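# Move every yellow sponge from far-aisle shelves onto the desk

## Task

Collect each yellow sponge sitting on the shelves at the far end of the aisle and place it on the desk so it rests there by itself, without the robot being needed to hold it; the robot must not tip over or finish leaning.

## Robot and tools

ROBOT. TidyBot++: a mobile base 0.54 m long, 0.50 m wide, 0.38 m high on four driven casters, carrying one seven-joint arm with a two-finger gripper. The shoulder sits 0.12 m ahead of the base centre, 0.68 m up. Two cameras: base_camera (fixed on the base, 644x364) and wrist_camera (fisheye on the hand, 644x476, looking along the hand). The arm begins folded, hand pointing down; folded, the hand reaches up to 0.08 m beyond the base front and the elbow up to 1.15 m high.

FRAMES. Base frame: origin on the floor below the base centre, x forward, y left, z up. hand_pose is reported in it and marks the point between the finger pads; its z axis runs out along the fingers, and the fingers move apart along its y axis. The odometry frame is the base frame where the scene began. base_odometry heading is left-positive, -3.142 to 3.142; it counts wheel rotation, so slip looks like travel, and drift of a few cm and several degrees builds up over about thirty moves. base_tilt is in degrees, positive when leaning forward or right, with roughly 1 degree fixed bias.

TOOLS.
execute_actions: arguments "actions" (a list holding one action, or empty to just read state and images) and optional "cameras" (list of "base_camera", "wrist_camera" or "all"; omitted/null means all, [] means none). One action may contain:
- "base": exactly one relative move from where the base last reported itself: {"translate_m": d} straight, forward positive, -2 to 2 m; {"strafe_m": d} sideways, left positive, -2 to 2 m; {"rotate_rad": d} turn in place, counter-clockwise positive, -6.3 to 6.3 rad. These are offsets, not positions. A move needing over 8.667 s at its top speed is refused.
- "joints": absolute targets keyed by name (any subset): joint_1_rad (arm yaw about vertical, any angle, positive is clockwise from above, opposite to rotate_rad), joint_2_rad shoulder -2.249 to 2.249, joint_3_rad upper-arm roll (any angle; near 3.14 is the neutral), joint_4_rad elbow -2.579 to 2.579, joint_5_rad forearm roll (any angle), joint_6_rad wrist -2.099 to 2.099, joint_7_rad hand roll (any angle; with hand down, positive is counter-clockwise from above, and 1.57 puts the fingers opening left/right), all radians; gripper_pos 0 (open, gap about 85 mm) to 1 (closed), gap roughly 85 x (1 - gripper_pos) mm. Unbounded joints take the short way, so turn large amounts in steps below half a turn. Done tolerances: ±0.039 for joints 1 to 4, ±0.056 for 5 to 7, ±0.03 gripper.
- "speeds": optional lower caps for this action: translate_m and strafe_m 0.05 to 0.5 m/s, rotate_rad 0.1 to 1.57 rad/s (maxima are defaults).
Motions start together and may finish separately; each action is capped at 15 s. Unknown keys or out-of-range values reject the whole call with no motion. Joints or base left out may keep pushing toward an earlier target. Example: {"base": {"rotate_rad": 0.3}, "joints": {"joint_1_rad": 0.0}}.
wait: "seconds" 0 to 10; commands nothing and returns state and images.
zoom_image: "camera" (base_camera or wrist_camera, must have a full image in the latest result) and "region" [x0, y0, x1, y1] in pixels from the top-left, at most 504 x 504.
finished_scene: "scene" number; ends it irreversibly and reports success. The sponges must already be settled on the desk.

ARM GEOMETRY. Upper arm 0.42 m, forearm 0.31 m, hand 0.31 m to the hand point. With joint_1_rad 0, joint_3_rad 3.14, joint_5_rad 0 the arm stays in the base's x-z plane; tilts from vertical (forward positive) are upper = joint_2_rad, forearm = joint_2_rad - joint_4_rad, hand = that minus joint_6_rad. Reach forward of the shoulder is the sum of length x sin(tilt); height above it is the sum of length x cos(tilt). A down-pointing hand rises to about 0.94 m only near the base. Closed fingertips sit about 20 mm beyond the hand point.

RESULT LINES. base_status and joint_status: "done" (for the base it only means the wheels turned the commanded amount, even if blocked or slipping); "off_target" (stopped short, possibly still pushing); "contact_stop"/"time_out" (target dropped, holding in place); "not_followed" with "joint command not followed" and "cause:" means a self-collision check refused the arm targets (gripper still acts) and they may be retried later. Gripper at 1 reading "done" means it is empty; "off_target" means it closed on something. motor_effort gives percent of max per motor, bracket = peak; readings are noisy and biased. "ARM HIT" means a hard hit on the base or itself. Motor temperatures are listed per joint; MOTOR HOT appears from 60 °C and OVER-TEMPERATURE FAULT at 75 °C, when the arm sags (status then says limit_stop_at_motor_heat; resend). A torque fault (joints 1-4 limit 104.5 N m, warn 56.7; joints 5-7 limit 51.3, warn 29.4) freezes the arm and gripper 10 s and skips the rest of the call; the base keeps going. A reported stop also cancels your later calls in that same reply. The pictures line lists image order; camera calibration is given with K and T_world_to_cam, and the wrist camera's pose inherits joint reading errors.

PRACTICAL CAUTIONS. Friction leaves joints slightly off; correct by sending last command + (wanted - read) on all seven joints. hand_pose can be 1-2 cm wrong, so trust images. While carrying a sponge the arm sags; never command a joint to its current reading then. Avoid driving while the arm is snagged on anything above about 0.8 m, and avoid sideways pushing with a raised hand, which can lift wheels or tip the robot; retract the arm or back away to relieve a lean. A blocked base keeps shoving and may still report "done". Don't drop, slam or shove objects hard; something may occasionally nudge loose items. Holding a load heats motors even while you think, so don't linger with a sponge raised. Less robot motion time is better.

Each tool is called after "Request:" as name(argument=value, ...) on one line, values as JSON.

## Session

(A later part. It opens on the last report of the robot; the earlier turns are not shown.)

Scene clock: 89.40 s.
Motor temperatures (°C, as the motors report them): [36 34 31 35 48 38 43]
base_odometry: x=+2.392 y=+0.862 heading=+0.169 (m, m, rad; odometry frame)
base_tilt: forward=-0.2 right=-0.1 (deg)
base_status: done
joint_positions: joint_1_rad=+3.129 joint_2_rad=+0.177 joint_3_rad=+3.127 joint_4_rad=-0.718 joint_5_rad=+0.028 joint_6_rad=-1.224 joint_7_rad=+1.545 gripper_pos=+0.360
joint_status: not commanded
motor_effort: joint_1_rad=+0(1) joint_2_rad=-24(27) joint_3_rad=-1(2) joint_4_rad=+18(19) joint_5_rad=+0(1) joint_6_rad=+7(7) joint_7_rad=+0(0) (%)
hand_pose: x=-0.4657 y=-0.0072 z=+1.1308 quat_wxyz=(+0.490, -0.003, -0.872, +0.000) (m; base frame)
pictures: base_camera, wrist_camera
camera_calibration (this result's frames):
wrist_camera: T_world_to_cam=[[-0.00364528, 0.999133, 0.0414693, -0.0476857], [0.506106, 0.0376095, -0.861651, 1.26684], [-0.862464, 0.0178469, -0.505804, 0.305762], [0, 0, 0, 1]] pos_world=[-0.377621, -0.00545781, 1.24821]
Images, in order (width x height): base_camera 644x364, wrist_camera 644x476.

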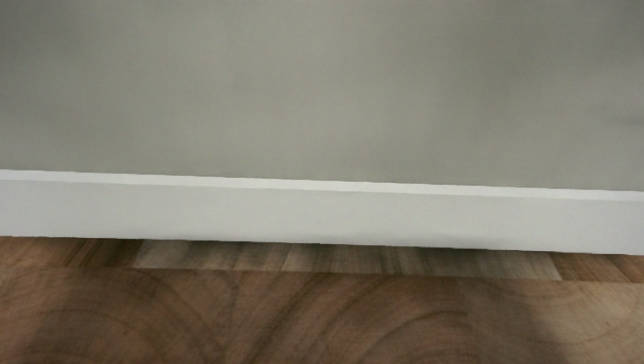

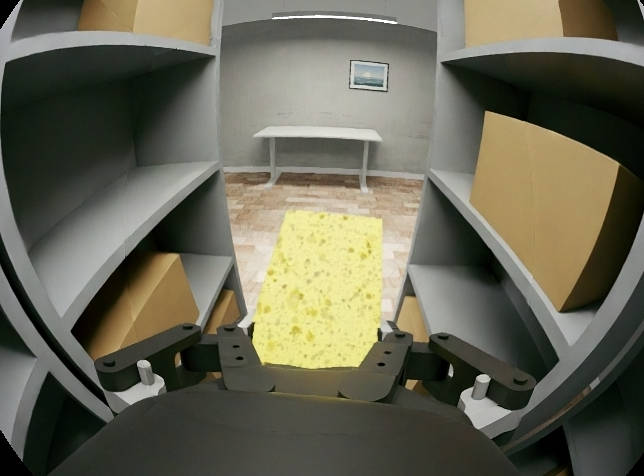

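Centered.

Request:
execute_actions(actions=[{"base":{"translate_m":-2}}], cameras=["wrist_camera"])

Request:
execute_actions(actions=[{"base":{"translate_m":-0.8},"joints":{"joint_2_rad":0.45,"joint_4_rad":-0.9,"joint_6_rad":-0.9}}])

Scene clock: 96.30 s.
Motor temperatures (°C, as the motors report them): [36 34 31 35 48 38 43]
base_odometry: x=+0.421 y=+0.525 heading=+0.169 (m, m, rad; odometry frame)
base_tilt: forward=-0.2 right=-0.1 (deg)
base_status: done
joint_positions: joint_1_rad=+3.129 joint_2_rad=+0.179 joint_3_rad=+3.127 joint_4_rad=-0.718 joint_5_rad=+0.028 joint_6_rad=-1.220 joint_7_rad=+1.545 gripper_pos=+0.360
joint_status: not commanded
motor_effort: joint_1_rad=+0(1) joint_2_rad=-25(30) joint_3_rad=+0(1) joint_4_rad=+18(20) joint_5_rad=+0(0) joint_6_rad=+7(8) joint_7_rad=+0(0) (%)
hand_pose: x=-0.4672 y=-0.0073 z=+1.1306 quat_wxyz=(+0.490, -0.003, -0.871, +0.000) (m; base frame)
pictures: wrist_camera
camera_calibration (this result's frames):
wrist_camera: T_world_to_cam=[[-0.00370595, 0.999136, 0.0414017, -0.0475717], [0.504763, 0.0376095, -0.862438, 1.26766], [-0.86325, 0.0177019, -0.504466, 0.30241], [0, 0, 0, 1]] pos_world=[-0.37899, -0.00549879, 1.24781]
Images, in order (width x height): wrist_camera 644x476.

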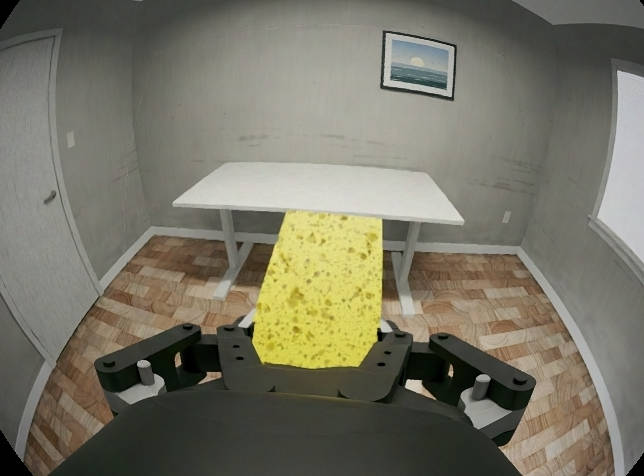

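Scene clock: 99.20 s.
Motor temperatures (°C, as the motors report them): [36 34 31 35 48 38 43]
base_odometry: x=-0.368 y=+0.391 heading=+0.169 (m, m, rad; odometry frame)
base_tilt: forward=-0.2 right=-0.1 (deg)
base_status: done
joint_positions: joint_1_rad=+3.129 joint_2_rad=+0.460 joint_3_rad=+3.127 joint_4_rad=-0.905 joint_5_rad=+0.028 joint_6_rad=-0.920 joint_7_rad=+1.545 gripper_pos=+0.360
joint_status: all done
motor_effort: joint_1_rad=+0(0) joint_2_rad=-37(44) joint_3_rad=-1(1) joint_4_rad=+21(24) joint_5_rad=+0(0) joint_6_rad=+7(7) joint_7_rad=+0(0) (%)
hand_pose: x=-0.6104 y=-0.0110 z=+0.9193 quat_wxyz=(+0.415, +0.001, -0.910, +0.000) (m; base frame)
pictures: base_camera, wrist_camera
camera_calibration (this result's frames):
wrist_camera: T_world_to_cam=[[-0.0180541, 0.998881, 0.0437181, -0.0465128], [0.642205, 0.0450982, -0.765206, 1.15239], [-0.766321, 0.0142609, -0.6423, 0.25812], [0, 0, 0, 1]] pos_world=[-0.543107, -0.00919098, 1.04964]
Images, in order (width x height): base_camera 644x364, wrist_camera 644x476.

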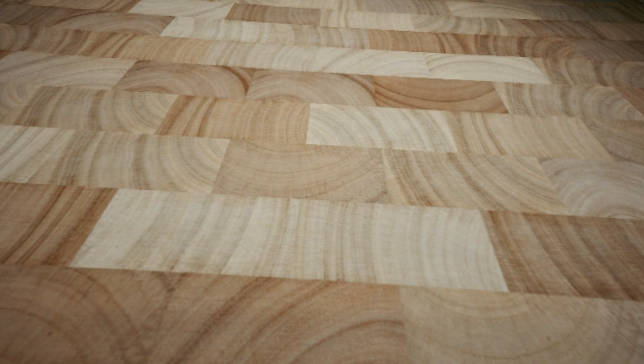

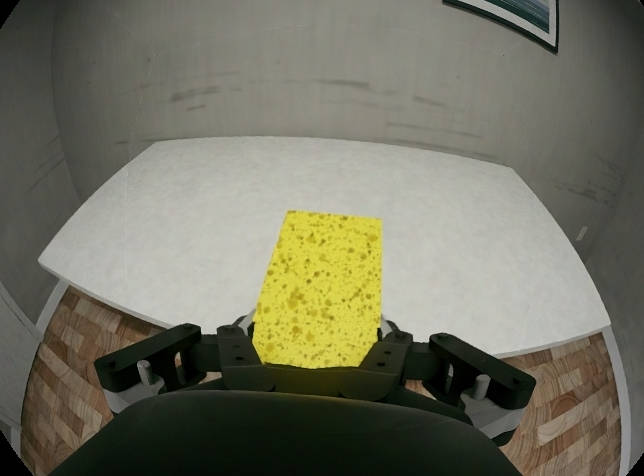

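Request:
execute_actions(actions=[{"base":{"translate_m":-0.3},"joints":{"joint_2_rad":0.63,"joint_6_rad":-0.82}}], cameras=["wrist_camera"])

Request:
execute_actions(actions=[{"joints":{"joint_2_rad":0.68}}], cameras=["wrist_camera"])

Scene clock: 102.77 s.
Motor temperatures (°C, as the motors report them): [36 34 31 35 48 38 43]
base_odometry: x=-0.664 y=+0.341 heading=+0.168 (m, m, rad; odometry frame)
base_tilt: forward=-0.2 right=-0.1 (deg)
base_status: done
joint_positions: joint_1_rad=+3.129 joint_2_rad=+0.639 joint_3_rad=+3.127 joint_4_rad=-0.903 joint_5_rad=+0.028 joint_6_rad=-0.841 joint_7_rad=+1.545 gripper_pos=+0.360
joint_status: all done
motor_effort: joint_1_rad=+0(1) joint_2_rad=-42(50) joint_3_rad=-1(1) joint_4_rad=+20(23) joint_5_rad=+0(0) joint_6_rad=+6(7) joint_7_rad=+0(0) (%)
hand_pose: x=-0.6598 y=-0.0121 z=+0.8029 quat_wxyz=(+0.370, +0.002, -0.929, +0.000) (m; base frame)
pictures: wrist_camera
camera_calibration (this result's frames):
wrist_camera: T_world_to_cam=[[-0.023887, 0.998826, 0.0421503, -0.0437921], [0.71392, 0.0465576, -0.698678, 1.08908], [-0.69982, 0.0134026, -0.714194, 0.247091], [0, 0, 0, 1]] pos_world=[-0.605646, -0.010276, 0.939235]
Images, in order (width x height): wrist_camera 644x476.

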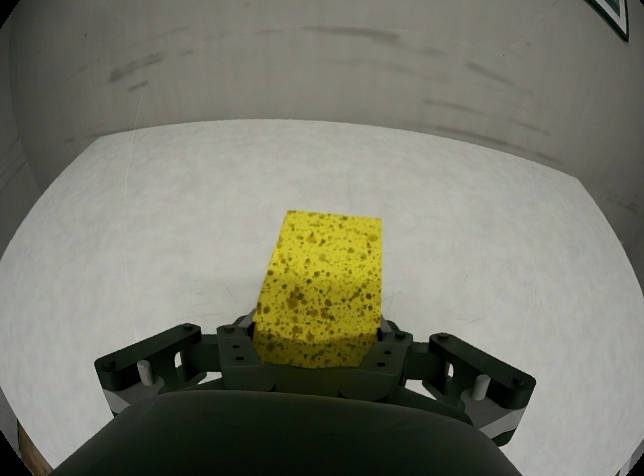

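Scene clock: 103.63 s.
Motor temperatures (°C, as the motors report them): [36 34 31 35 48 38 43]
base_odometry: x=-0.664 y=+0.341 heading=+0.168 (m, m, rad; odometry frame)
base_tilt: forward=-0.2 right=-0.1 (deg)
base_status: not commanded
joint_positions: joint_1_rad=+3.129 joint_2_rad=+0.666 joint_3_rad=+3.127 joint_4_rad=-0.903 joint_5_rad=+0.028 joint_6_rad=-0.841 joint_7_rad=+1.545 gripper_pos=+0.360
joint_status: all done
motor_effort: joint_1_rad=+1(0) joint_2_rad=-44(45) joint_3_rad=-1(1) joint_4_rad=+21(21) joint_5_rad=+0(0) joint_6_rad=+6(6) joint_7_rad=+0(0) (%)
hand_pose: x=-0.6629 y=-0.0122 z=+0.7816 quat_wxyz=(+0.358, +0.002, -0.934, +0.000) (m; base frame)
pictures: wrist_camera
camera_calibration (this result's frames):
wrist_camera: T_world_to_cam=[[-0.0250307, 0.998812, 0.0418168, -0.0434287], [0.732686, 0.0467871, -0.678957, 1.0734], [-0.680107, 0.0136438, -0.732986, 0.257558], [0, 0, 0, 1]] pos_world=[-0.612389, -0.0103585, 0.919398]
Images, in order (width x height): wrist_camera 644x476.

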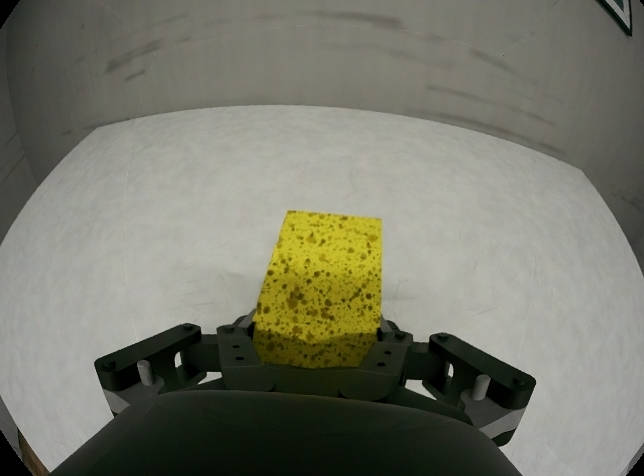

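Request:
execute_actions(actions=[{"joints":{"joint_2_rad":0.72}}], cameras=[])

Scene clock: 105.37 s.
Motor temperatures (°C, as the motors report them): [36 34 31 35 48 38 43]
base_odometry: x=-0.664 y=+0.341 heading=+0.168 (m, m, rad; odometry frame)
base_tilt: forward=-0.2 right=-0.1 (deg)
base_status: not commanded
joint_positions: joint_1_rad=+3.129 joint_2_rad=+0.706 joint_3_rad=+3.127 joint_4_rad=-0.903 joint_5_rad=+0.028 joint_6_rad=-0.841 joint_7_rad=+1.545 gripper_pos=+0.360
joint_status: all done
motor_effort: joint_1_rad=+0(1) joint_2_rad=-46(47) joint_3_rad=-1(1) joint_4_rad=+20(22) joint_5_rad=+0(0) joint_6_rad=+5(6) joint_7_rad=+0(0) (%)
hand_pose: x=-0.6662 y=-0.0122 z=+0.7503 quat_wxyz=(+0.339, +0.002, -0.941, +0.000) (m; base frame)
pictures: none
No camera images: the call's "cameras" was empty. Leave "cameras" out to get every camera's image.

Request:
execute_actions(actions=[{"joints":{"joint_2_rad":0.76}}], cameras=[])

Scene clock: 106.77 s.
Motor temperatures (°C, as the motors report them): [36 34 31 35 48 38 43]
base_odometry: x=-0.664 y=+0.341 heading=+0.168 (m, m, rad; odometry frame)
base_tilt: forward=-0.2 right=-0.1 (deg)
base_status: not commanded
joint_positions: joint_1_rad=+3.129 joint_2_rad=+0.714 joint_3_rad=+3.127 joint_4_rad=-0.897 joint_5_rad=+0.028 joint_6_rad=-0.834 joint_7_rad=+1.545 gripper_pos=+0.360
joint_status: joint_2_rad off_target (ended at +0.714, target +0.760)
motor_effort: joint_1_rad=+0(1) joint_2_rad=-41(47) joint_3_rad=-1(1) joint_4_rad=+19(20) joint_5_rad=+0(0) joint_6_rad=+4(5) joint_7_rad=+0(0) (%)
hand_pose: x=-0.6702 y=-0.0123 z=+0.7485 quat_wxyz=(+0.341, +0.002, -0.940, +0.000) (m; base frame)
pictures: none
No camera images: the call's "cameras" was empty. Leave "cameras" out to get every camera's image.

Request:
execute_actions(actions=[{"joints":{"joint_2_rad":0.71,"gripper_pos":0}}], cameras=[])

Request:
execute_actions(actions=[{"joints":{"joint_2_rad":0.3}}], cameras=["wrist_camera"])

Request:
execute_actions(actions=[{"base":{"translate_m":0.7},"joints":{"joint_1_rad":0.01,"joint_2_rad":-0.3,"joint_4_rad":-2.5,"joint_6_rad":0.3}}])

Scene clock: 109.50 s.
Motor temperatures (°C, as the motors report them): [36 34 31 35 48 38 43]
base_odometry: x=-0.664 y=+0.341 heading=+0.168 (m, m, rad; odometry frame)
base_tilt: forward=-0.2 right=-0.1 (deg)
base_status: not commanded
joint_positions: joint_1_rad=+3.129 joint_2_rad=+0.713 joint_3_rad=+3.127 joint_4_rad=-0.897 joint_5_rad=+0.028 joint_6_rad=-0.834 joint_7_rad=+1.545 gripper_pos=+0.000
joint_status: all done
motor_effort: joint_1_rad=+1(0) joint_2_rad=-45(46) joint_3_rad=-1(1) joint_4_rad=+21(21) joint_5_rad=+0(0) joint_6_rad=+5(5) joint_7_rad=+0(0) (%)
hand_pose: x=-0.6701 y=-0.0123 z=+0.7497 quat_wxyz=(+0.342, +0.002, -0.940, +0.000) (m; base frame)
pictures: none
No camera images: the call's "cameras" was empty. Leave "cameras" out to get every camera's image.

Scene clock: 111.27 s.
Motor temperatures (°C, as the motors report them): [36 34 31 35 48 38 43]
base_odometry: x=-0.664 y=+0.341 heading=+0.168 (m, m, rad; odometry frame)
base_tilt: forward=-0.2 right=-0.1 (deg)
base_status: not commanded
joint_positions: joint_1_rad=+3.129 joint_2_rad=+0.293 joint_3_rad=+3.127 joint_4_rad=-0.896 joint_5_rad=+0.028 joint_6_rad=-0.834 joint_7_rad=+1.545 gripper_pos=+0.000
joint_status: all done
motor_effort: joint_1_rad=+1(0) joint_2_rad=-32(48) joint_3_rad=+0(1) joint_4_rad=+21(23) joint_5_rad=+0(0) joint_6_rad=+7(8) joint_7_rad=+0(0) (%)
hand_pose: x=-0.5739 y=-0.0111 z=+1.0660 quat_wxyz=(+0.531, +0.001, -0.848, +0.002) (m; base frame)
pictures: wrist_camera
camera_calibration (this result's frames):
wrist_camera: T_world_to_cam=[[-0.00840022, 0.999021, 0.043431, -0.046322], [0.421459, 0.0429235, -0.905831, 1.26448], [-0.906808, 0.0106952, -0.421407, 0.0641716], [0, 0, 0, 1]] pos_world=[-0.475126, -0.0086858, 1.17446]
Images, in order (width x height): wrist_camera 644x476.

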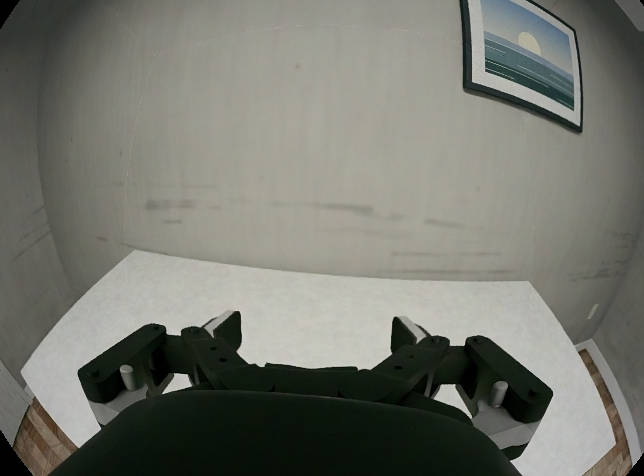

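Scene clock: 115.20 s.
Motor temperatures (°C, as the motors report them): [36 34 31 35 48 38 43]
base_odometry: x=+0.026 y=+0.459 heading=+0.169 (m, m, rad; odometry frame)
base_tilt: forward=-0.1 right=-0.1 (deg)
base_status: done
joint_positions: joint_1_rad=+0.028 joint_2_rad=-0.275 joint_3_rad=+3.127 joint_4_rad=-2.487 joint_5_rad=+0.028 joint_6_rad=+0.275 joint_7_rad=+1.545 gripper_pos=+0.000
joint_status: all done
motor_effort: joint_1_rad=+0(3) joint_2_rad=-8(37) joint_3_rad=+0(3) joint_4_rad=+19(22) joint_5_rad=+0(1) joint_6_rad=+8(7) joint_7_rad=+0(0) (%)
hand_pose: x=+0.5471 y=-0.0019 z=+0.7874 quat_wxyz=(+0.003, +0.824, -0.002, +0.567) (m; base frame)
pictures: base_camera, wrist_camera
camera_calibration (this result's frames):
wrist_camera: T_world_to_cam=[[-0.00587775, -0.998873, 0.0471077, -0.0421036], [-0.342386, -0.0422509, -0.938609, 0.982825], [0.939541, -0.0216459, -0.341752, -0.109709], [0, 0, 0, 1]] pos_world=[0.439334, -0.00290566, 0.886978]
Images, in order (width x height): base_camera 644x364, wrist_camera 644x476.

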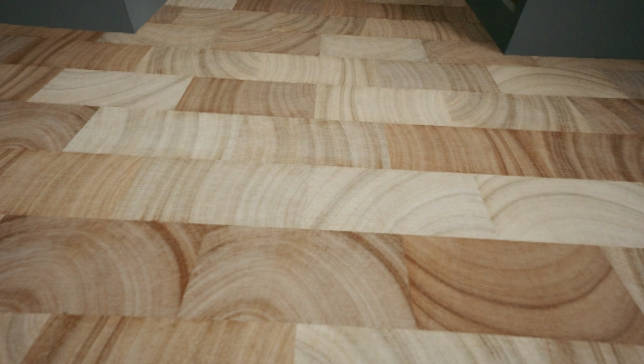

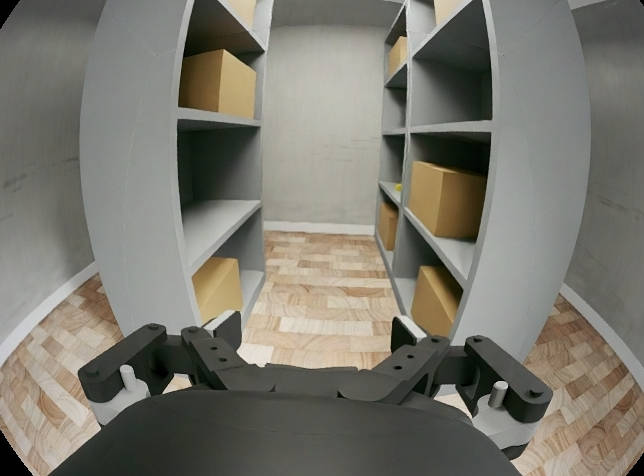

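Request:
execute_actions(actions=[{"base":{"translate_m":2},"joints":{"joint_6_rad":-0.4}}], cameras=["base_camera"])

Request:
execute_actions(actions=[{"base":{"translate_m":0.33},"joints":{"joint_1_rad":-1.2}}])

Request:
execute_actions(actions=[{"base":{"strafe_m":0.15},"joints":{"joint_1_rad":1.59,"joint_6_rad":-0.1}}])

Scene clock: 122.17 s.
Motor temperatures (°C, as the motors report them): [36 34 31 35 48 38 43]
base_odometry: x=+1.998 y=+0.796 heading=+0.169 (m, m, rad; odometry frame)
base_tilt: forward=-0.1 right=-0.1 (deg)
base_status: done
joint_positions: joint_1_rad=+0.028 joint_2_rad=-0.287 joint_3_rad=+3.127 joint_4_rad=-2.500 joint_5_rad=+0.028 joint_6_rad=-0.398 joint_7_rad=+1.545 gripper_pos=+0.000
joint_status: all done
motor_effort: joint_1_rad=+1(1) joint_2_rad=-6(8) joint_3_rad=+1(0) joint_4_rad=+17(20) joint_5_rad=+0(0) joint_6_rad=+4(7) joint_7_rad=+0(0) (%)
hand_pose: x=+0.4090 y=-0.0064 z=+0.6286 quat_wxyz=(+0.009, +0.965, -0.008, +0.262) (m; base frame)
pictures: base_camera
Images, in order (width x height): base_camera 644x364.

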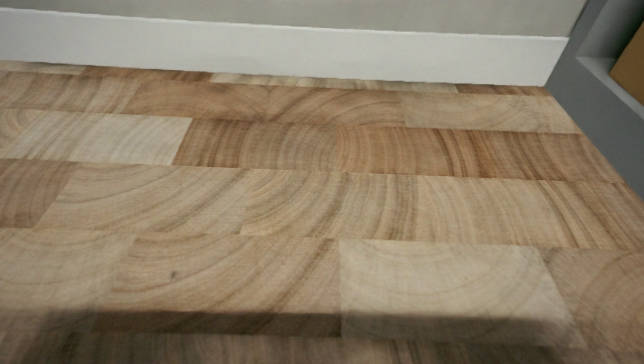

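Scene clock: 124.67 s.
Motor temperatures (°C, as the motors report them): [36 34 31 35 48 38 43]
base_odometry: x=+2.323 y=+0.852 heading=+0.169 (m, m, rad; odometry frame)
base_tilt: forward=-0.1 right=-0.1 (deg)
base_status: done
joint_positions: joint_1_rad=-1.182 joint_2_rad=-0.288 joint_3_rad=+3.127 joint_4_rad=-2.500 joint_5_rad=+0.028 joint_6_rad=-0.398 joint_7_rad=+1.545 gripper_pos=+0.000
joint_status: all done
motor_effort: joint_1_rad=+1(1) joint_2_rad=-5(8) joint_3_rad=+0(1) joint_4_rad=+17(17) joint_5_rad=+0(0) joint_6_rad=+4(5) joint_7_rad=+0(0) (%)
hand_pose: x=+0.2275 y=+0.2692 z=+0.6290 quat_wxyz=(-0.142, +0.798, +0.542, +0.221) (m; base frame)
pictures: base_camera, wrist_camera
camera_calibration (this result's frames):
wrist_camera: T_world_to_cam=[[0.937468, -0.344727, 0.0481467, -0.157101], [-0.271094, -0.80988, -0.520194, 0.663377], [0.218318, 0.474613, -0.85269, 0.494195], [0, 0, 0, 1]] pos_world=[0.219223, 0.248547, 0.774044]
Images, in order (width x height): base_camera 644x364, wrist_camera 644x476.

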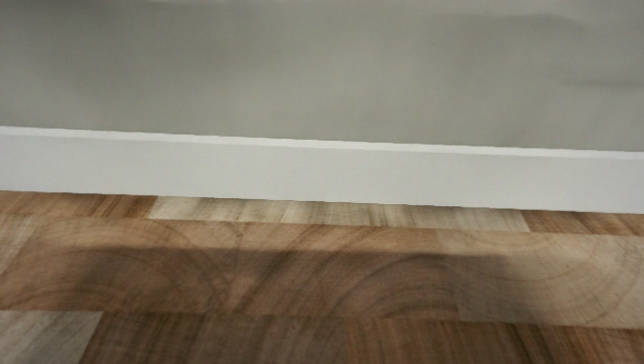

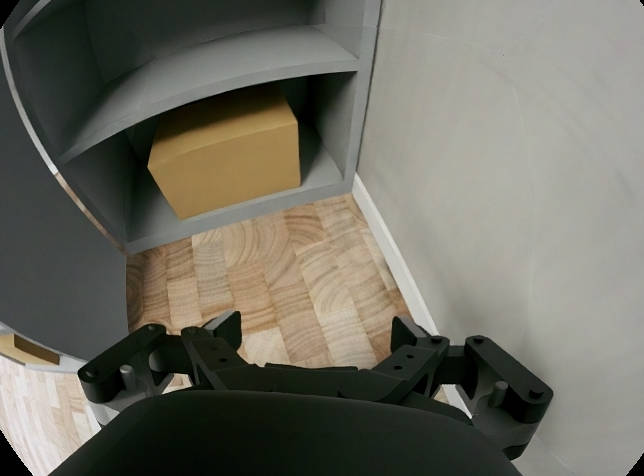

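Scene clock: 128.33 s.
Motor temperatures (°C, as the motors report them): [36 34 31 35 48 38 43]
base_odometry: x=+2.298 y=+1.000 heading=+0.169 (m, m, rad; odometry frame)
base_tilt: forward=-0.1 right=-0.1 (deg)
base_status: done
joint_positions: joint_1_rad=+1.572 joint_2_rad=-0.288 joint_3_rad=+3.127 joint_4_rad=-2.500 joint_5_rad=+0.028 joint_6_rad=-0.125 joint_7_rad=+1.545 gripper_pos=+0.000
joint_status: all done
motor_effort: joint_1_rad=+0(1) joint_2_rad=-7(8) joint_3_rad=+1(0) joint_4_rad=+18(18) joint_5_rad=+0(0) joint_6_rad=+6(5) joint_7_rad=+0(0) (%)
hand_pose: x=+0.1236 y=-0.3568 z=+0.6817 quat_wxyz=(+0.278, +0.655, -0.646, +0.276) (m; base frame)
pictures: base_camera, wrist_camera
camera_calibration (this result's frames):
wrist_camera: T_world_to_cam=[[-0.998372, -0.0291878, 0.0490142, 0.0732856], [-0.0557787, 0.679605, -0.731455, 0.804466], [-0.0119607, -0.732997, -0.680126, 0.338905], [0, 0, 0, 1]] pos_world=[0.122092, -0.296164, 0.815336]
Images, in order (width x height): base_camera 644x364, wrist_camera 644x476.

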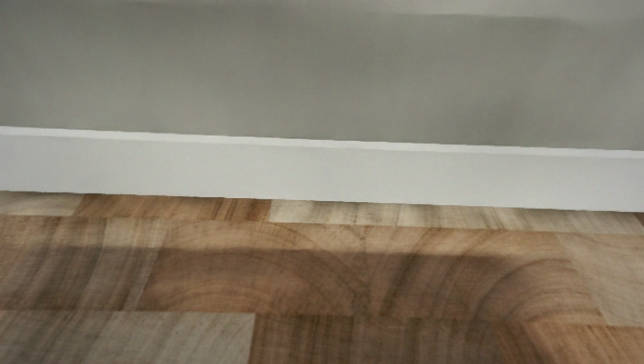

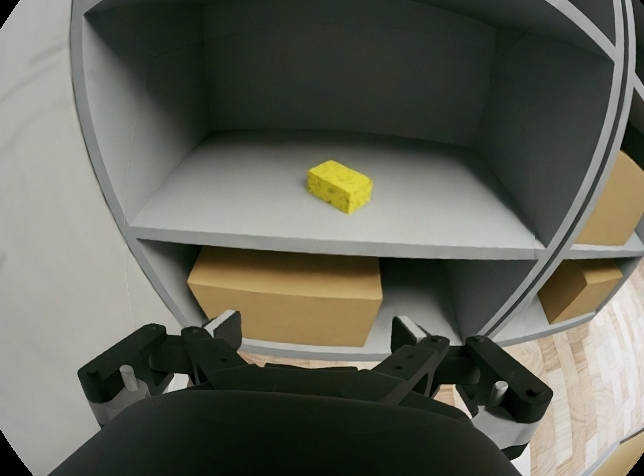

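Request:
execute_actions(actions=[{"base":{"strafe_m":-0.19},"speeds":{"strafe_m":0.15},"joints":{"joint_1_rad":0.77}}], cameras=[])

Request:
execute_actions(actions=[{"base":{"translate_m":-0.52},"joints":{"joint_6_rad":0.1}}], cameras=["wrist_camera"])

Request:
execute_actions(actions=[{"joints":{"joint_2_rad":0.45,"joint_4_rad":-1.95,"joint_6_rad":0.3}}], cameras=["wrist_camera"])

Scene clock: 133.73 s.
Motor temperatures (°C, as the motors report them): [36 34 31 35 48 38 43]
base_odometry: x=+2.330 y=+0.813 heading=+0.169 (m, m, rad; odometry frame)
base_tilt: forward=-0.1 right=-0.1 (deg)
base_status: done
joint_positions: joint_1_rad=+0.788 joint_2_rad=-0.289 joint_3_rad=+3.127 joint_4_rad=-2.500 joint_5_rad=+0.028 joint_6_rad=-0.123 joint_7_rad=+1.545 gripper_pos=+0.000
joint_status: all done
motor_effort: joint_1_rad=+0(1) joint_2_rad=-7(9) joint_3_rad=+0(2) joint_4_rad=+18(19) joint_5_rad=+0(0) joint_6_rad=+6(6) joint_7_rad=+0(0) (%)
hand_pose: x=+0.3746 y=-0.2495 z=+0.6824 quat_wxyz=(+0.152, +0.852, -0.346, +0.363) (m; base frame)
pictures: none
No camera images: the call's "cameras" was empty. Leave "cameras" out to get every camera's image.

Scene clock: 136.07 s.
Motor temperatures (°C, as the motors report them): [36 34 31 35 48 38 43]
base_odometry: x=+1.817 y=+0.725 heading=+0.170 (m, m, rad; odometry frame)
base_tilt: forward=-0.1 right=-0.1 (deg)
base_status: done
joint_positions: joint_1_rad=+0.787 joint_2_rad=-0.290 joint_3_rad=+3.127 joint_4_rad=-2.494 joint_5_rad=+0.028 joint_6_rad=+0.094 joint_7_rad=+1.545 gripper_pos=+0.000
joint_status: all done
motor_effort: joint_1_rad=+0(1) joint_2_rad=-8(8) joint_3_rad=+0(2) joint_4_rad=+19(19) joint_5_rad=+0(0) joint_6_rad=+7(7) joint_7_rad=+0(0) (%)
hand_pose: x=+0.4069 y=-0.2780 z=+0.7392 quat_wxyz=(+0.187, +0.806, -0.326, +0.457) (m; base frame)
pictures: wrist_camera
camera_calibration (this result's frames):
wrist_camera: T_world_to_cam=[[-0.689595, -0.722562, 0.0486093, 0.0375104], [-0.390142, 0.314115, -0.865518, 0.942376], [0.610122, -0.615821, -0.498514, 0.084369], [0, 0, 0, 1]] pos_world=[0.342052, -0.216955, 0.855879]
Images, in order (width x height): wrist_camera 644x476.

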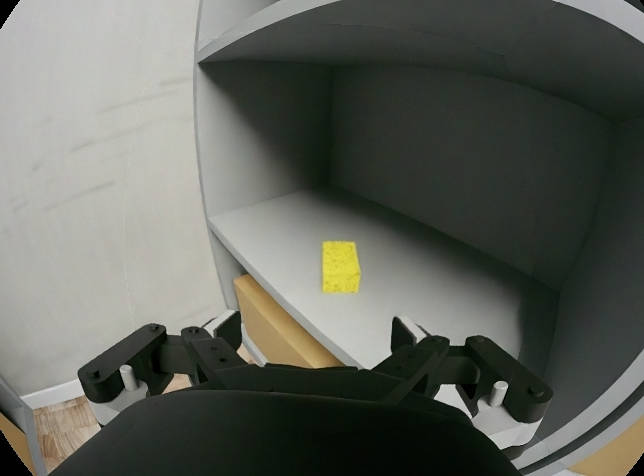

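Scene clock: 138.07 s.
Motor temperatures (°C, as the motors report them): [36 34 31 35 48 38 43]
base_odometry: x=+1.817 y=+0.725 heading=+0.170 (m, m, rad; odometry frame)
base_tilt: forward=-0.1 right=-0.1 (deg)
base_status: not commanded
joint_positions: joint_1_rad=+0.787 joint_2_rad=+0.437 joint_3_rad=+3.127 joint_4_rad=-1.964 joint_5_rad=+0.028 joint_6_rad=+0.276 joint_7_rad=+1.545 gripper_pos=+0.000
joint_status: all done
motor_effort: joint_1_rad=+0(0) joint_2_rad=-31(32) joint_3_rad=+0(1) joint_4_rad=+16(19) joint_5_rad=+0(0) joint_6_rad=+7(6) joint_7_rad=+0(0) (%)
hand_pose: x=+0.5897 y=-0.4553 z=+0.6677 quat_wxyz=(+0.179, +0.809, -0.329, +0.453) (m; base frame)
pictures: wrist_camera
camera_calibration (this result's frames):
wrist_camera: T_world_to_cam=[[-0.687304, -0.725526, 0.0349978, 0.0453146], [-0.392246, 0.330166, -0.858565, 1.01137], [0.611356, -0.603822, -0.51151, -0.158579], [0, 0, 0, 1]] pos_world=[0.524798, -0.396796, 0.785624]
Images, in order (width x height): wrist_camera 644x476.

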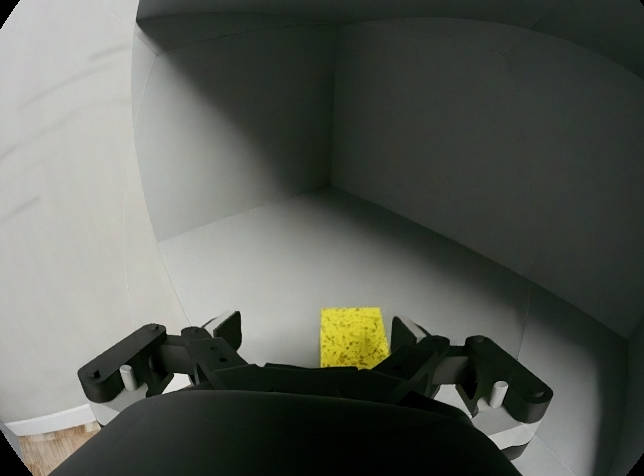

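Request:
execute_actions(actions=[{"joints":{"joint_1_rad":0.855,"joint_2_rad":0.6,"joint_4_rad":-1.79,"joint_6_rad":0.18}}], cameras=["wrist_camera"])

Request:
execute_actions(actions=[{"joints":{"joint_2_rad":0.665}}], cameras=["wrist_camera"])

Scene clock: 140.87 s.
Motor temperatures (°C, as the motors report them): [36 34 31 35 48 38 43]
base_odometry: x=+1.817 y=+0.725 heading=+0.170 (m, m, rad; odometry frame)
base_tilt: forward=-0.1 right=-0.1 (deg)
base_status: not commanded
joint_positions: joint_1_rad=+0.843 joint_2_rad=+0.589 joint_3_rad=+3.127 joint_4_rad=-1.801 joint_5_rad=+0.028 joint_6_rad=+0.201 joint_7_rad=+1.545 gripper_pos=+0.000
joint_status: all done
motor_effort: joint_1_rad=+1(2) joint_2_rad=-37(40) joint_3_rad=-1(2) joint_4_rad=+16(17) joint_5_rad=+0(0) joint_6_rad=+7(7) joint_7_rad=+0(0) (%)
hand_pose: x=+0.5949 y=-0.5162 z=+0.6220 quat_wxyz=(+0.180, +0.813, -0.358, +0.422) (m; base frame)
pictures: wrist_camera
camera_calibration (this result's frames):
wrist_camera: T_world_to_cam=[[-0.726334, -0.68652, 0.0336025, 0.0505593], [-0.408784, 0.392155, -0.824082, 1.0147], [0.552571, -0.612295, -0.565474, -0.157773], [0, 0, 0, 1]] pos_world=[0.538698, -0.459814, 0.745283]
Images, in order (width x height): wrist_camera 644x476.

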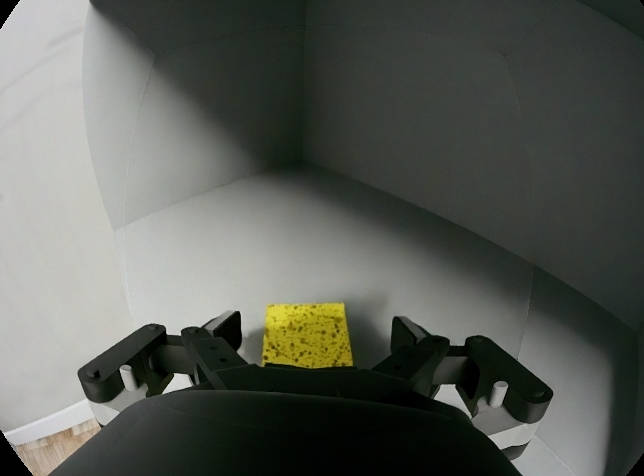

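Scene clock: 141.77 s.
Motor temperatures (°C, as the motors report them): [36 34 31 35 48 38 43]
base_odometry: x=+1.817 y=+0.725 heading=+0.170 (m, m, rad; odometry frame)
base_tilt: forward=-0.1 right=-0.1 (deg)
base_status: not commanded
joint_positions: joint_1_rad=+0.843 joint_2_rad=+0.652 joint_3_rad=+3.127 joint_4_rad=-1.799 joint_5_rad=+0.028 joint_6_rad=+0.201 joint_7_rad=+1.545 gripper_pos=+0.000
joint_status: all done
motor_effort: joint_1_rad=+0(0) joint_2_rad=-38(41) joint_3_rad=-1(1) joint_4_rad=+15(17) joint_5_rad=+0(0) joint_6_rad=+6(7) joint_7_rad=+0(0) (%)
hand_pose: x=+0.5918 y=-0.5126 z=+0.5779 quat_wxyz=(+0.168, +0.826, -0.364, +0.396) (m; base frame)
pictures: wrist_camera
camera_calibration (this result's frames):
wrist_camera: T_world_to_cam=[[-0.724979, -0.688041, 0.031701, 0.0516983], [-0.442357, 0.42984, -0.78712, 0.993503], [0.527945, -0.584669, -0.615985, -0.120845], [0, 0, 0, 1]] pos_world=[0.540763, -0.462131, 0.705929]
Images, in order (width x height): wrist_camera 644x476.

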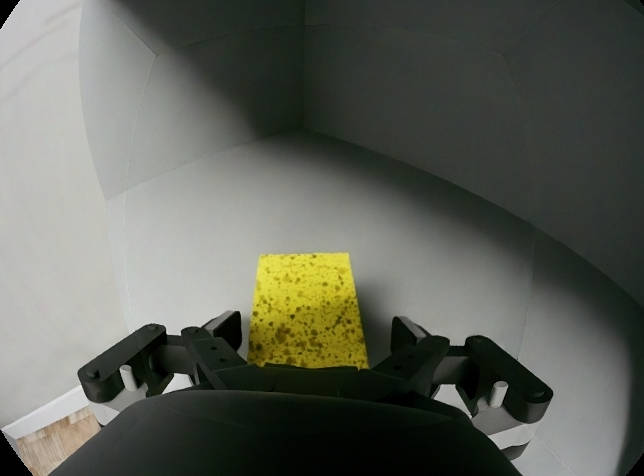

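Request:
execute_actions(actions=[{"joints":{"joint_6_rad":0.1}}], cameras=[])

Request:
execute_actions(actions=[{"joints":{"gripper_pos":1}}], cameras=["wrist_camera"])

Request:
execute_actions(actions=[{"joints":{"joint_2_rad":0.5}}], cameras=[])

Request:
execute_actions(actions=[{"joints":{"joint_1_rad":0,"joint_2_rad":0.2,"joint_4_rad":-2.0}}])

Scene clock: 144.67 s.
Motor temperatures (°C, as the motors report them): [36 34 31 35 48 38 43]
base_odometry: x=+1.817 y=+0.725 heading=+0.170 (m, m, rad; odometry frame)
base_tilt: forward=-0.1 right=-0.1 (deg)
base_status: not commanded
joint_positions: joint_1_rad=+0.843 joint_2_rad=+0.653 joint_3_rad=+3.127 joint_4_rad=-1.797 joint_5_rad=+0.028 joint_6_rad=+0.115 joint_7_rad=+1.545 gripper_pos=+0.000
joint_status: all done
motor_effort: joint_1_rad=+1(0) joint_2_rad=-37(39) joint_3_rad=-1(1) joint_4_rad=+15(16) joint_5_rad=+0(0) joint_6_rad=+6(7) joint_7_rad=+0(0) (%)
hand_pose: x=+0.5801 y=-0.5007 z=+0.5585 quat_wxyz=(+0.154, +0.841, -0.372, +0.361) (m; base frame)
pictures: none
No camera images: the call's "cameras" was empty. Leave "cameras" out to get every camera's image.

Scene clock: 145.77 s.
Motor temperatures (°C, as the motors report them): [36 34 31 35 48 38 43]
base_odometry: x=+1.817 y=+0.725 heading=+0.170 (m, m, rad; odometry frame)
base_tilt: forward=-0.1 right=-0.1 (deg)
base_status: not commanded
joint_positions: joint_1_rad=+0.843 joint_2_rad=+0.654 joint_3_rad=+3.127 joint_4_rad=-1.792 joint_5_rad=+0.028 joint_6_rad=+0.115 joint_7_rad=+1.545 gripper_pos=+0.380
joint_status: gripper_pos off_target (ended at +0.380, target +1.000)
motor_effort: joint_1_rad=+1(0) joint_2_rad=-37(40) joint_3_rad=-1(1) joint_4_rad=+14(15) joint_5_rad=+0(0) joint_6_rad=+5(6) joint_7_rad=+0(0) (%)
hand_pose: x=+0.5815 y=-0.5023 z=+0.5600 quat_wxyz=(+0.155, +0.841, -0.371, +0.363) (m; base frame)
pictures: wrist_camera
camera_calibration (this result's frames):
wrist_camera: T_world_to_cam=[[-0.723824, -0.689248, 0.0318773, 0.0505876], [-0.483943, 0.474205, -0.735479, 0.987956], [0.491811, -0.547784, -0.676798, -0.046851], [0, 0, 0, 1]] pos_world=[0.537773, -0.459291, 0.6933]
Images, in order (width x height): wrist_camera 644x476.

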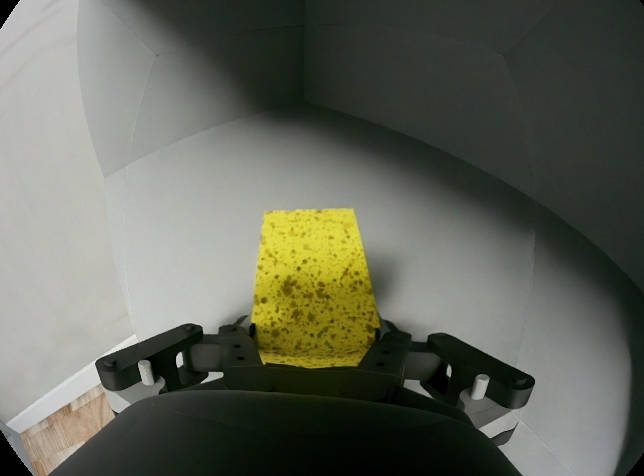

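Scene clock: 146.90 s.
Motor temperatures (°C, as the motors report them): [36 34 31 35 48 38 43]
base_odometry: x=+1.817 y=+0.725 heading=+0.170 (m, m, rad; odometry frame)
base_tilt: forward=-0.1 right=-0.1 (deg)
base_status: not commanded
joint_positions: joint_1_rad=+0.843 joint_2_rad=+0.505 joint_3_rad=+3.127 joint_4_rad=-1.792 joint_5_rad=+0.028 joint_6_rad=+0.115 joint_7_rad=+1.545 gripper_pos=+0.380
joint_status: all done
motor_effort: joint_1_rad=+0(0) joint_2_rad=-36(42) joint_3_rad=-1(1) joint_4_rad=+18(18) joint_5_rad=+0(0) joint_6_rad=+7(7) joint_7_rad=+0(0) (%)
hand_pose: x=+0.5885 y=-0.5101 z=+0.6627 quat_wxyz=(+0.183, +0.812, -0.358, +0.424) (m; base frame)
pictures: none
No camera images: the call's "cameras" was empty. Leave "cameras" out to get every camera's image.

Scene clock: 149.03 s.
Motor temperatures (°C, as the motors report them): [36 35 31 35 48 38 43]
base_odometry: x=+1.817 y=+0.725 heading=+0.170 (m, m, rad; odometry frame)
base_tilt: forward=-0.1 right=-0.1 (deg)
base_status: not commanded
joint_positions: joint_1_rad=+0.014 joint_2_rad=+0.224 joint_3_rad=+3.128 joint_4_rad=-1.986 joint_5_rad=+0.028 joint_6_rad=+0.115 joint_7_rad=+1.545 gripper_pos=+0.380
joint_status: all done
motor_effort: joint_1_rad=+0(1) joint_2_rad=-27(37) joint_3_rad=+0(2) joint_4_rad=+19(19) joint_5_rad=+0(1) joint_6_rad=+7(8) joint_7_rad=+0(0) (%)
hand_pose: x=+0.7340 y=+0.0016 z=+0.7489 quat_wxyz=(-0.002, +0.866, +0.001, +0.500) (m; base frame)
pictures: base_camera, wrist_camera
camera_calibration (this result's frames):
wrist_camera: T_world_to_cam=[[0.0106411, -0.999089, 0.0413252, -0.0434983], [-0.485509, -0.0412915, -0.873256, 1.06694], [0.874167, -0.0107713, -0.485507, -0.142763], [0, 0, 0, 1]] pos_world=[0.643268, -0.000941059, 0.864193]
Images, in order (width x height): base_camera 644x364, wrist_camera 644x476.

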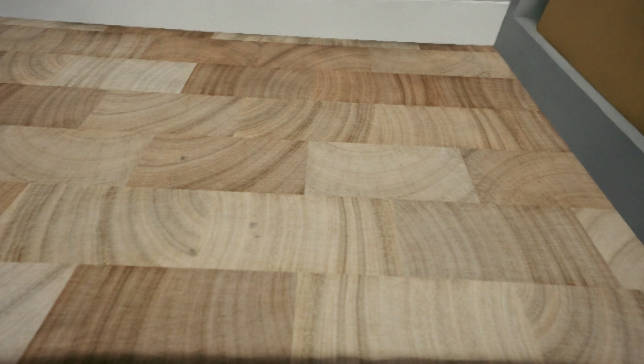

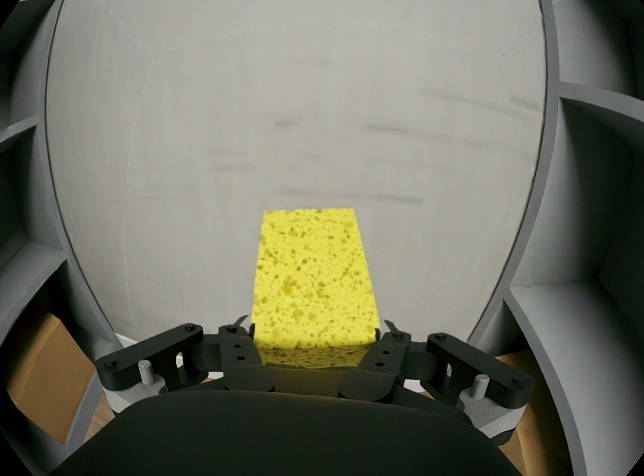

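Request:
execute_actions(actions=[{"base":{"rotate_rad":-0.07},"joints":{"joint_1_rad":-0.5,"joint_2_rad":0.1,"joint_4_rad":-0.9,"joint_6_rad":-0.8}}], cameras=["wrist_camera"])

Request:
execute_actions(actions=[{"base":{"translate_m":-2},"joints":{"joint_1_rad":0}}], cameras=[])

Request:
execute_actions(actions=[{"base":{"translate_m":-0.48},"joints":{"joint_1_rad":-3.0,"joint_2_rad":0.4}}], cameras=["wrist_camera"])

Request:
execute_actions(actions=[{"joints":{"joint_2_rad":0.68}}], cameras=["wrist_camera"])

Scene clock: 154.37 s.
Motor temperatures (°C, as the motors report them): [36 35 31 35 48 38 43]
base_odometry: x=+1.817 y=+0.725 heading=+0.099 (m, m, rad; odometry frame)
base_tilt: forward=-0.1 right=-0.1 (deg)
base_status: done
joint_positions: joint_1_rad=-0.481 joint_2_rad=+0.119 joint_3_rad=+3.133 joint_4_rad=-0.910 joint_5_rad=+0.028 joint_6_rad=-0.777 joint_7_rad=+1.545 gripper_pos=+0.380
joint_status: all done
motor_effort: joint_1_rad=+0(2) joint_2_rad=-24(31) joint_3_rad=-1(3) joint_4_rad=+20(22) joint_5_rad=+0(0) joint_6_rad=+8(8) joint_7_rad=+0(0) (%)
hand_pose: x=+0.6703 y=+0.2878 z=+1.1892 quat_wxyz=(-0.145, +0.764, +0.182, +0.602) (m; base frame)
pictures: wrist_camera
camera_calibration (this result's frames):
wrist_camera: T_world_to_cam=[[0.447008, -0.893517, 0.042558, -0.0993851], [-0.175147, -0.134079, -0.97537, 1.37239], [0.877216, 0.428544, -0.216431, -0.318714], [0, 0, 0, 1]] pos_world=[0.564376, 0.231789, 1.27384]
Images, in order (width x height): wrist_camera 644x476.

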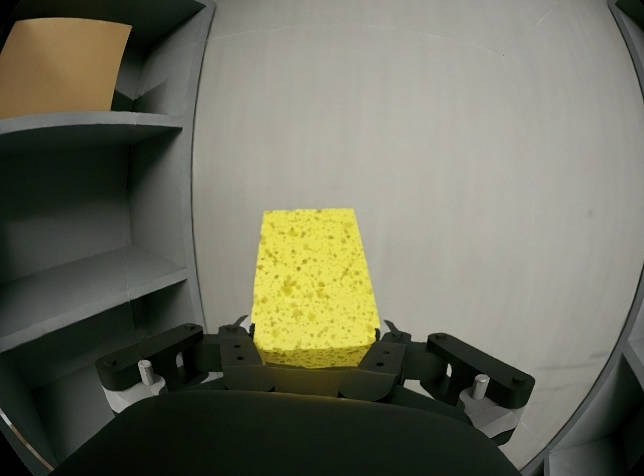

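Scene clock: 159.70 s.
Motor temperatures (°C, as the motors report them): [36 35 31 35 48 38 43]
base_odometry: x=-0.173 y=+0.528 heading=+0.099 (m, m, rad; odometry frame)
base_tilt: forward=-0.1 right=-0.1 (deg)
base_status: done
joint_positions: joint_1_rad=-0.015 joint_2_rad=+0.108 joint_3_rad=+3.133 joint_4_rad=-0.909 joint_5_rad=+0.028 joint_6_rad=-0.782 joint_7_rad=+1.545 gripper_pos=+0.380
joint_status: all done
motor_effort: joint_1_rad=+1(1) joint_2_rad=-27(29) joint_3_rad=+0(2) joint_4_rad=+21(22) joint_5_rad=+0(1) joint_6_rad=+9(9) joint_7_rad=+0(0) (%)
hand_pose: x=+0.7349 y=+0.0091 z=+1.1950 quat_wxyz=(-0.002, +0.783, +0.000, +0.622) (m; base frame)
pictures: none
No camera images: the call's "cameras" was empty. Leave "cameras" out to get every camera's image.

Scene clock: 163.53 s.
Motor temperatures (°C, as the motors report them): [36 35 31 35 48 38 43]
base_odometry: x=-0.651 y=+0.480 heading=+0.099 (m, m, rad; odometry frame)
base_tilt: forward=-0.2 right=-0.1 (deg)
base_status: done
joint_positions: joint_1_rad=-2.990 joint_2_rad=+0.377 joint_3_rad=+3.133 joint_4_rad=-0.909 joint_5_rad=+0.028 joint_6_rad=-0.782 joint_7_rad=+1.545 gripper_pos=+0.381
joint_status: all done
motor_effort: joint_1_rad=+0(2) joint_2_rad=-35(36) joint_3_rad=+0(2) joint_4_rad=+21(22) joint_5_rad=+0(0) joint_6_rad=+8(8) joint_7_rad=+0(0) (%)
hand_pose: x=-0.6027 y=+0.1108 z=+1.0131 quat_wxyz=(-0.510, +0.070, +0.856, +0.043) (m; base frame)
pictures: wrist_camera
camera_calibration (this result's frames):
wrist_camera: T_world_to_cam=[[0.157246, 0.986504, 0.0456531, -0.0670618], [0.462751, -0.0327647, -0.885883, 1.2365], [-0.872431, 0.160428, -0.461657, 0.0594328], [0, 0, 0, 1]] pos_world=[-0.509796, 0.0971356, 1.1259]
Images, in order (width x height): wrist_camera 644x476.

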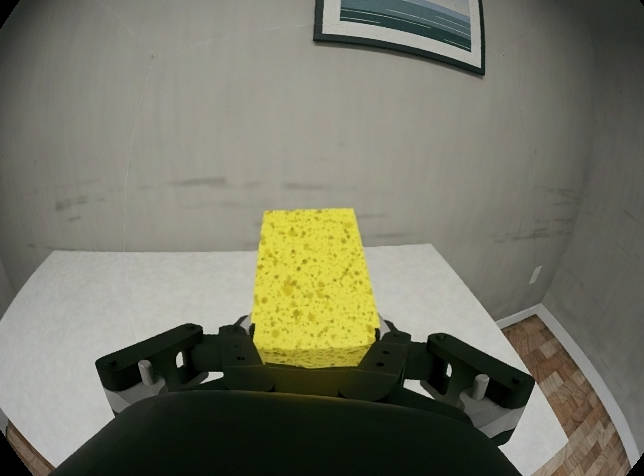

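Scene clock: 165.13 s.
Motor temperatures (°C, as the motors report them): [36 35 31 35 48 38 43]
base_odometry: x=-0.651 y=+0.480 heading=+0.099 (m, m, rad; odometry frame)
base_tilt: forward=-0.2 right=-0.1 (deg)
base_status: not commanded
joint_positions: joint_1_rad=-2.990 joint_2_rad=+0.690 joint_3_rad=+3.133 joint_4_rad=-0.905 joint_5_rad=+0.028 joint_6_rad=-0.782 joint_7_rad=+1.545 gripper_pos=+0.381
joint_status: all done
motor_effort: joint_1_rad=+0(1) joint_2_rad=-45(51) joint_3_rad=-1(1) joint_4_rad=+21(24) joint_5_rad=+0(0) joint_6_rad=+6(7) joint_7_rad=+0(0) (%)
hand_pose: x=-0.6692 y=+0.1209 z=+0.7743 quat_wxyz=(-0.372, +0.075, +0.925, +0.033) (m; base frame)
pictures: wrist_camera
camera_calibration (this result's frames):
wrist_camera: T_world_to_cam=[[0.143245, 0.988649, 0.0453308, -0.0651323], [0.707531, -0.0702722, -0.70318, 1.08295], [-0.692012, 0.1328, -0.709566, 0.205583], [0, 0, 0, 1]] pos_world=[-0.614625, 0.113193, 0.910336]
Images, in order (width x height): wrist_camera 644x476.

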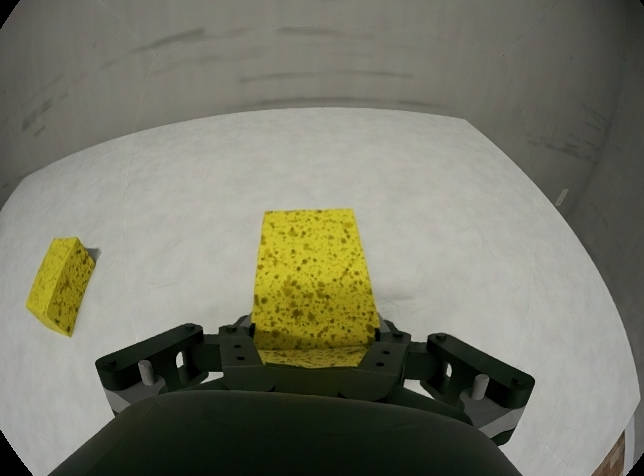

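Request:
execute_actions(actions=[{"joints":{"joint_2_rad":0.735}}], cameras=[])

Request:
execute_actions(actions=[{"joints":{"gripper_pos":0}}], cameras=[])

Request:
execute_actions(actions=[{"joints":{"joint_2_rad":0.55}}], cameras=["wrist_camera"])

Request:
finished_scene(scene=1)

Scene clock: 168.37 s.
Motor temperatures (°C, as the motors report them): [36 35 31 35 48 38 43]
base_odometry: x=-0.651 y=+0.480 heading=+0.099 (m, m, rad; odometry frame)
base_tilt: forward=-0.2 right=-0.1 (deg)
base_status: not commanded
joint_positions: joint_1_rad=-2.990 joint_2_rad=+0.720 joint_3_rad=+3.133 joint_4_rad=-0.901 joint_5_rad=+0.028 joint_6_rad=-0.782 joint_7_rad=+1.545 gripper_pos=+0.381
joint_status: all done
motor_effort: joint_1_rad=+0(1) joint_2_rad=-45(48) joint_3_rad=+0(1) joint_4_rad=+20(22) joint_5_rad=+0(0) joint_6_rad=+5(6) joint_7_rad=+0(0) (%)
hand_pose: x=-0.6726 y=+0.1215 z=+0.7519 quat_wxyz=(-0.359, +0.075, +0.930, +0.032) (m; base frame)
pictures: none
No camera images: the call's "cameras" was empty. Leave "cameras" out to get every camera's image.

Scene clock: 169.47 s.
Motor temperatures (°C, as the motors report them): [36 35 31 35 48 38 43]
base_odometry: x=-0.651 y=+0.480 heading=+0.099 (m, m, rad; odometry frame)
base_tilt: forward=-0.2 right=-0.1 (deg)
base_status: not commanded
joint_positions: joint_1_rad=-2.990 joint_2_rad=+0.720 joint_3_rad=+3.133 joint_4_rad=-0.901 joint_5_rad=+0.028 joint_6_rad=-0.782 joint_7_rad=+1.545 gripper_pos=+0.000
joint_status: all done
motor_effort: joint_1_rad=+0(1) joint_2_rad=-45(46) joint_3_rad=-1(1) joint_4_rad=+21(21) joint_5_rad=+0(0) joint_6_rad=+5(5) joint_7_rad=+0(0) (%)
hand_pose: x=-0.6726 y=+0.1215 z=+0.7519 quat_wxyz=(-0.359, +0.075, +0.930, +0.032) (m; base frame)
pictures: none
No camera images: the call's "cameras" was empty. Leave "cameras" out to get every camera's image.

Scene clock: 170.90 s.
Motor temperatures (°C, as the motors report them): [36 35 31 35 48 38 43]
base_odometry: x=-0.651 y=+0.480 heading=+0.099 (m, m, rad; odometry frame)
base_tilt: forward=-0.2 right=-0.1 (deg)
base_status: not commanded
joint_positions: joint_1_rad=-2.990 joint_2_rad=+0.545 joint_3_rad=+3.133 joint_4_rad=-0.899 joint_5_rad=+0.028 joint_6_rad=-0.782 joint_7_rad=+1.545 gripper_pos=+0.000
joint_status: all done
motor_effort: joint_1_rad=+1(1) joint_2_rad=-41(49) joint_3_rad=-1(0) joint_4_rad=+22(23) joint_5_rad=+0(0) joint_6_rad=+6(7) joint_7_rad=+0(0) (%)
hand_pose: x=-0.6487 y=+0.1178 z=+0.8922 quat_wxyz=(-0.441, +0.073, +0.894, +0.038) (m; base frame)
pictures: wrist_camera
camera_calibration (this result's frames):
wrist_camera: T_world_to_cam=[[0.150124, 0.987597, 0.0459786, -0.0663076], [0.594616, -0.0530375, -0.802259, 1.16421], [-0.78987, 0.147778, -0.595203, 0.136531], [0, 0, 0, 1]] pos_world=[-0.574461, 0.107056, 1.01831]
Images, in order (width x height): wrist_camera 644x476.

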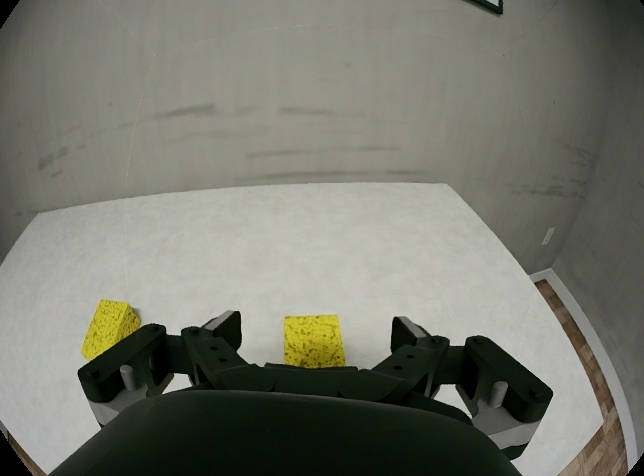

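The scene is finished: the task was done.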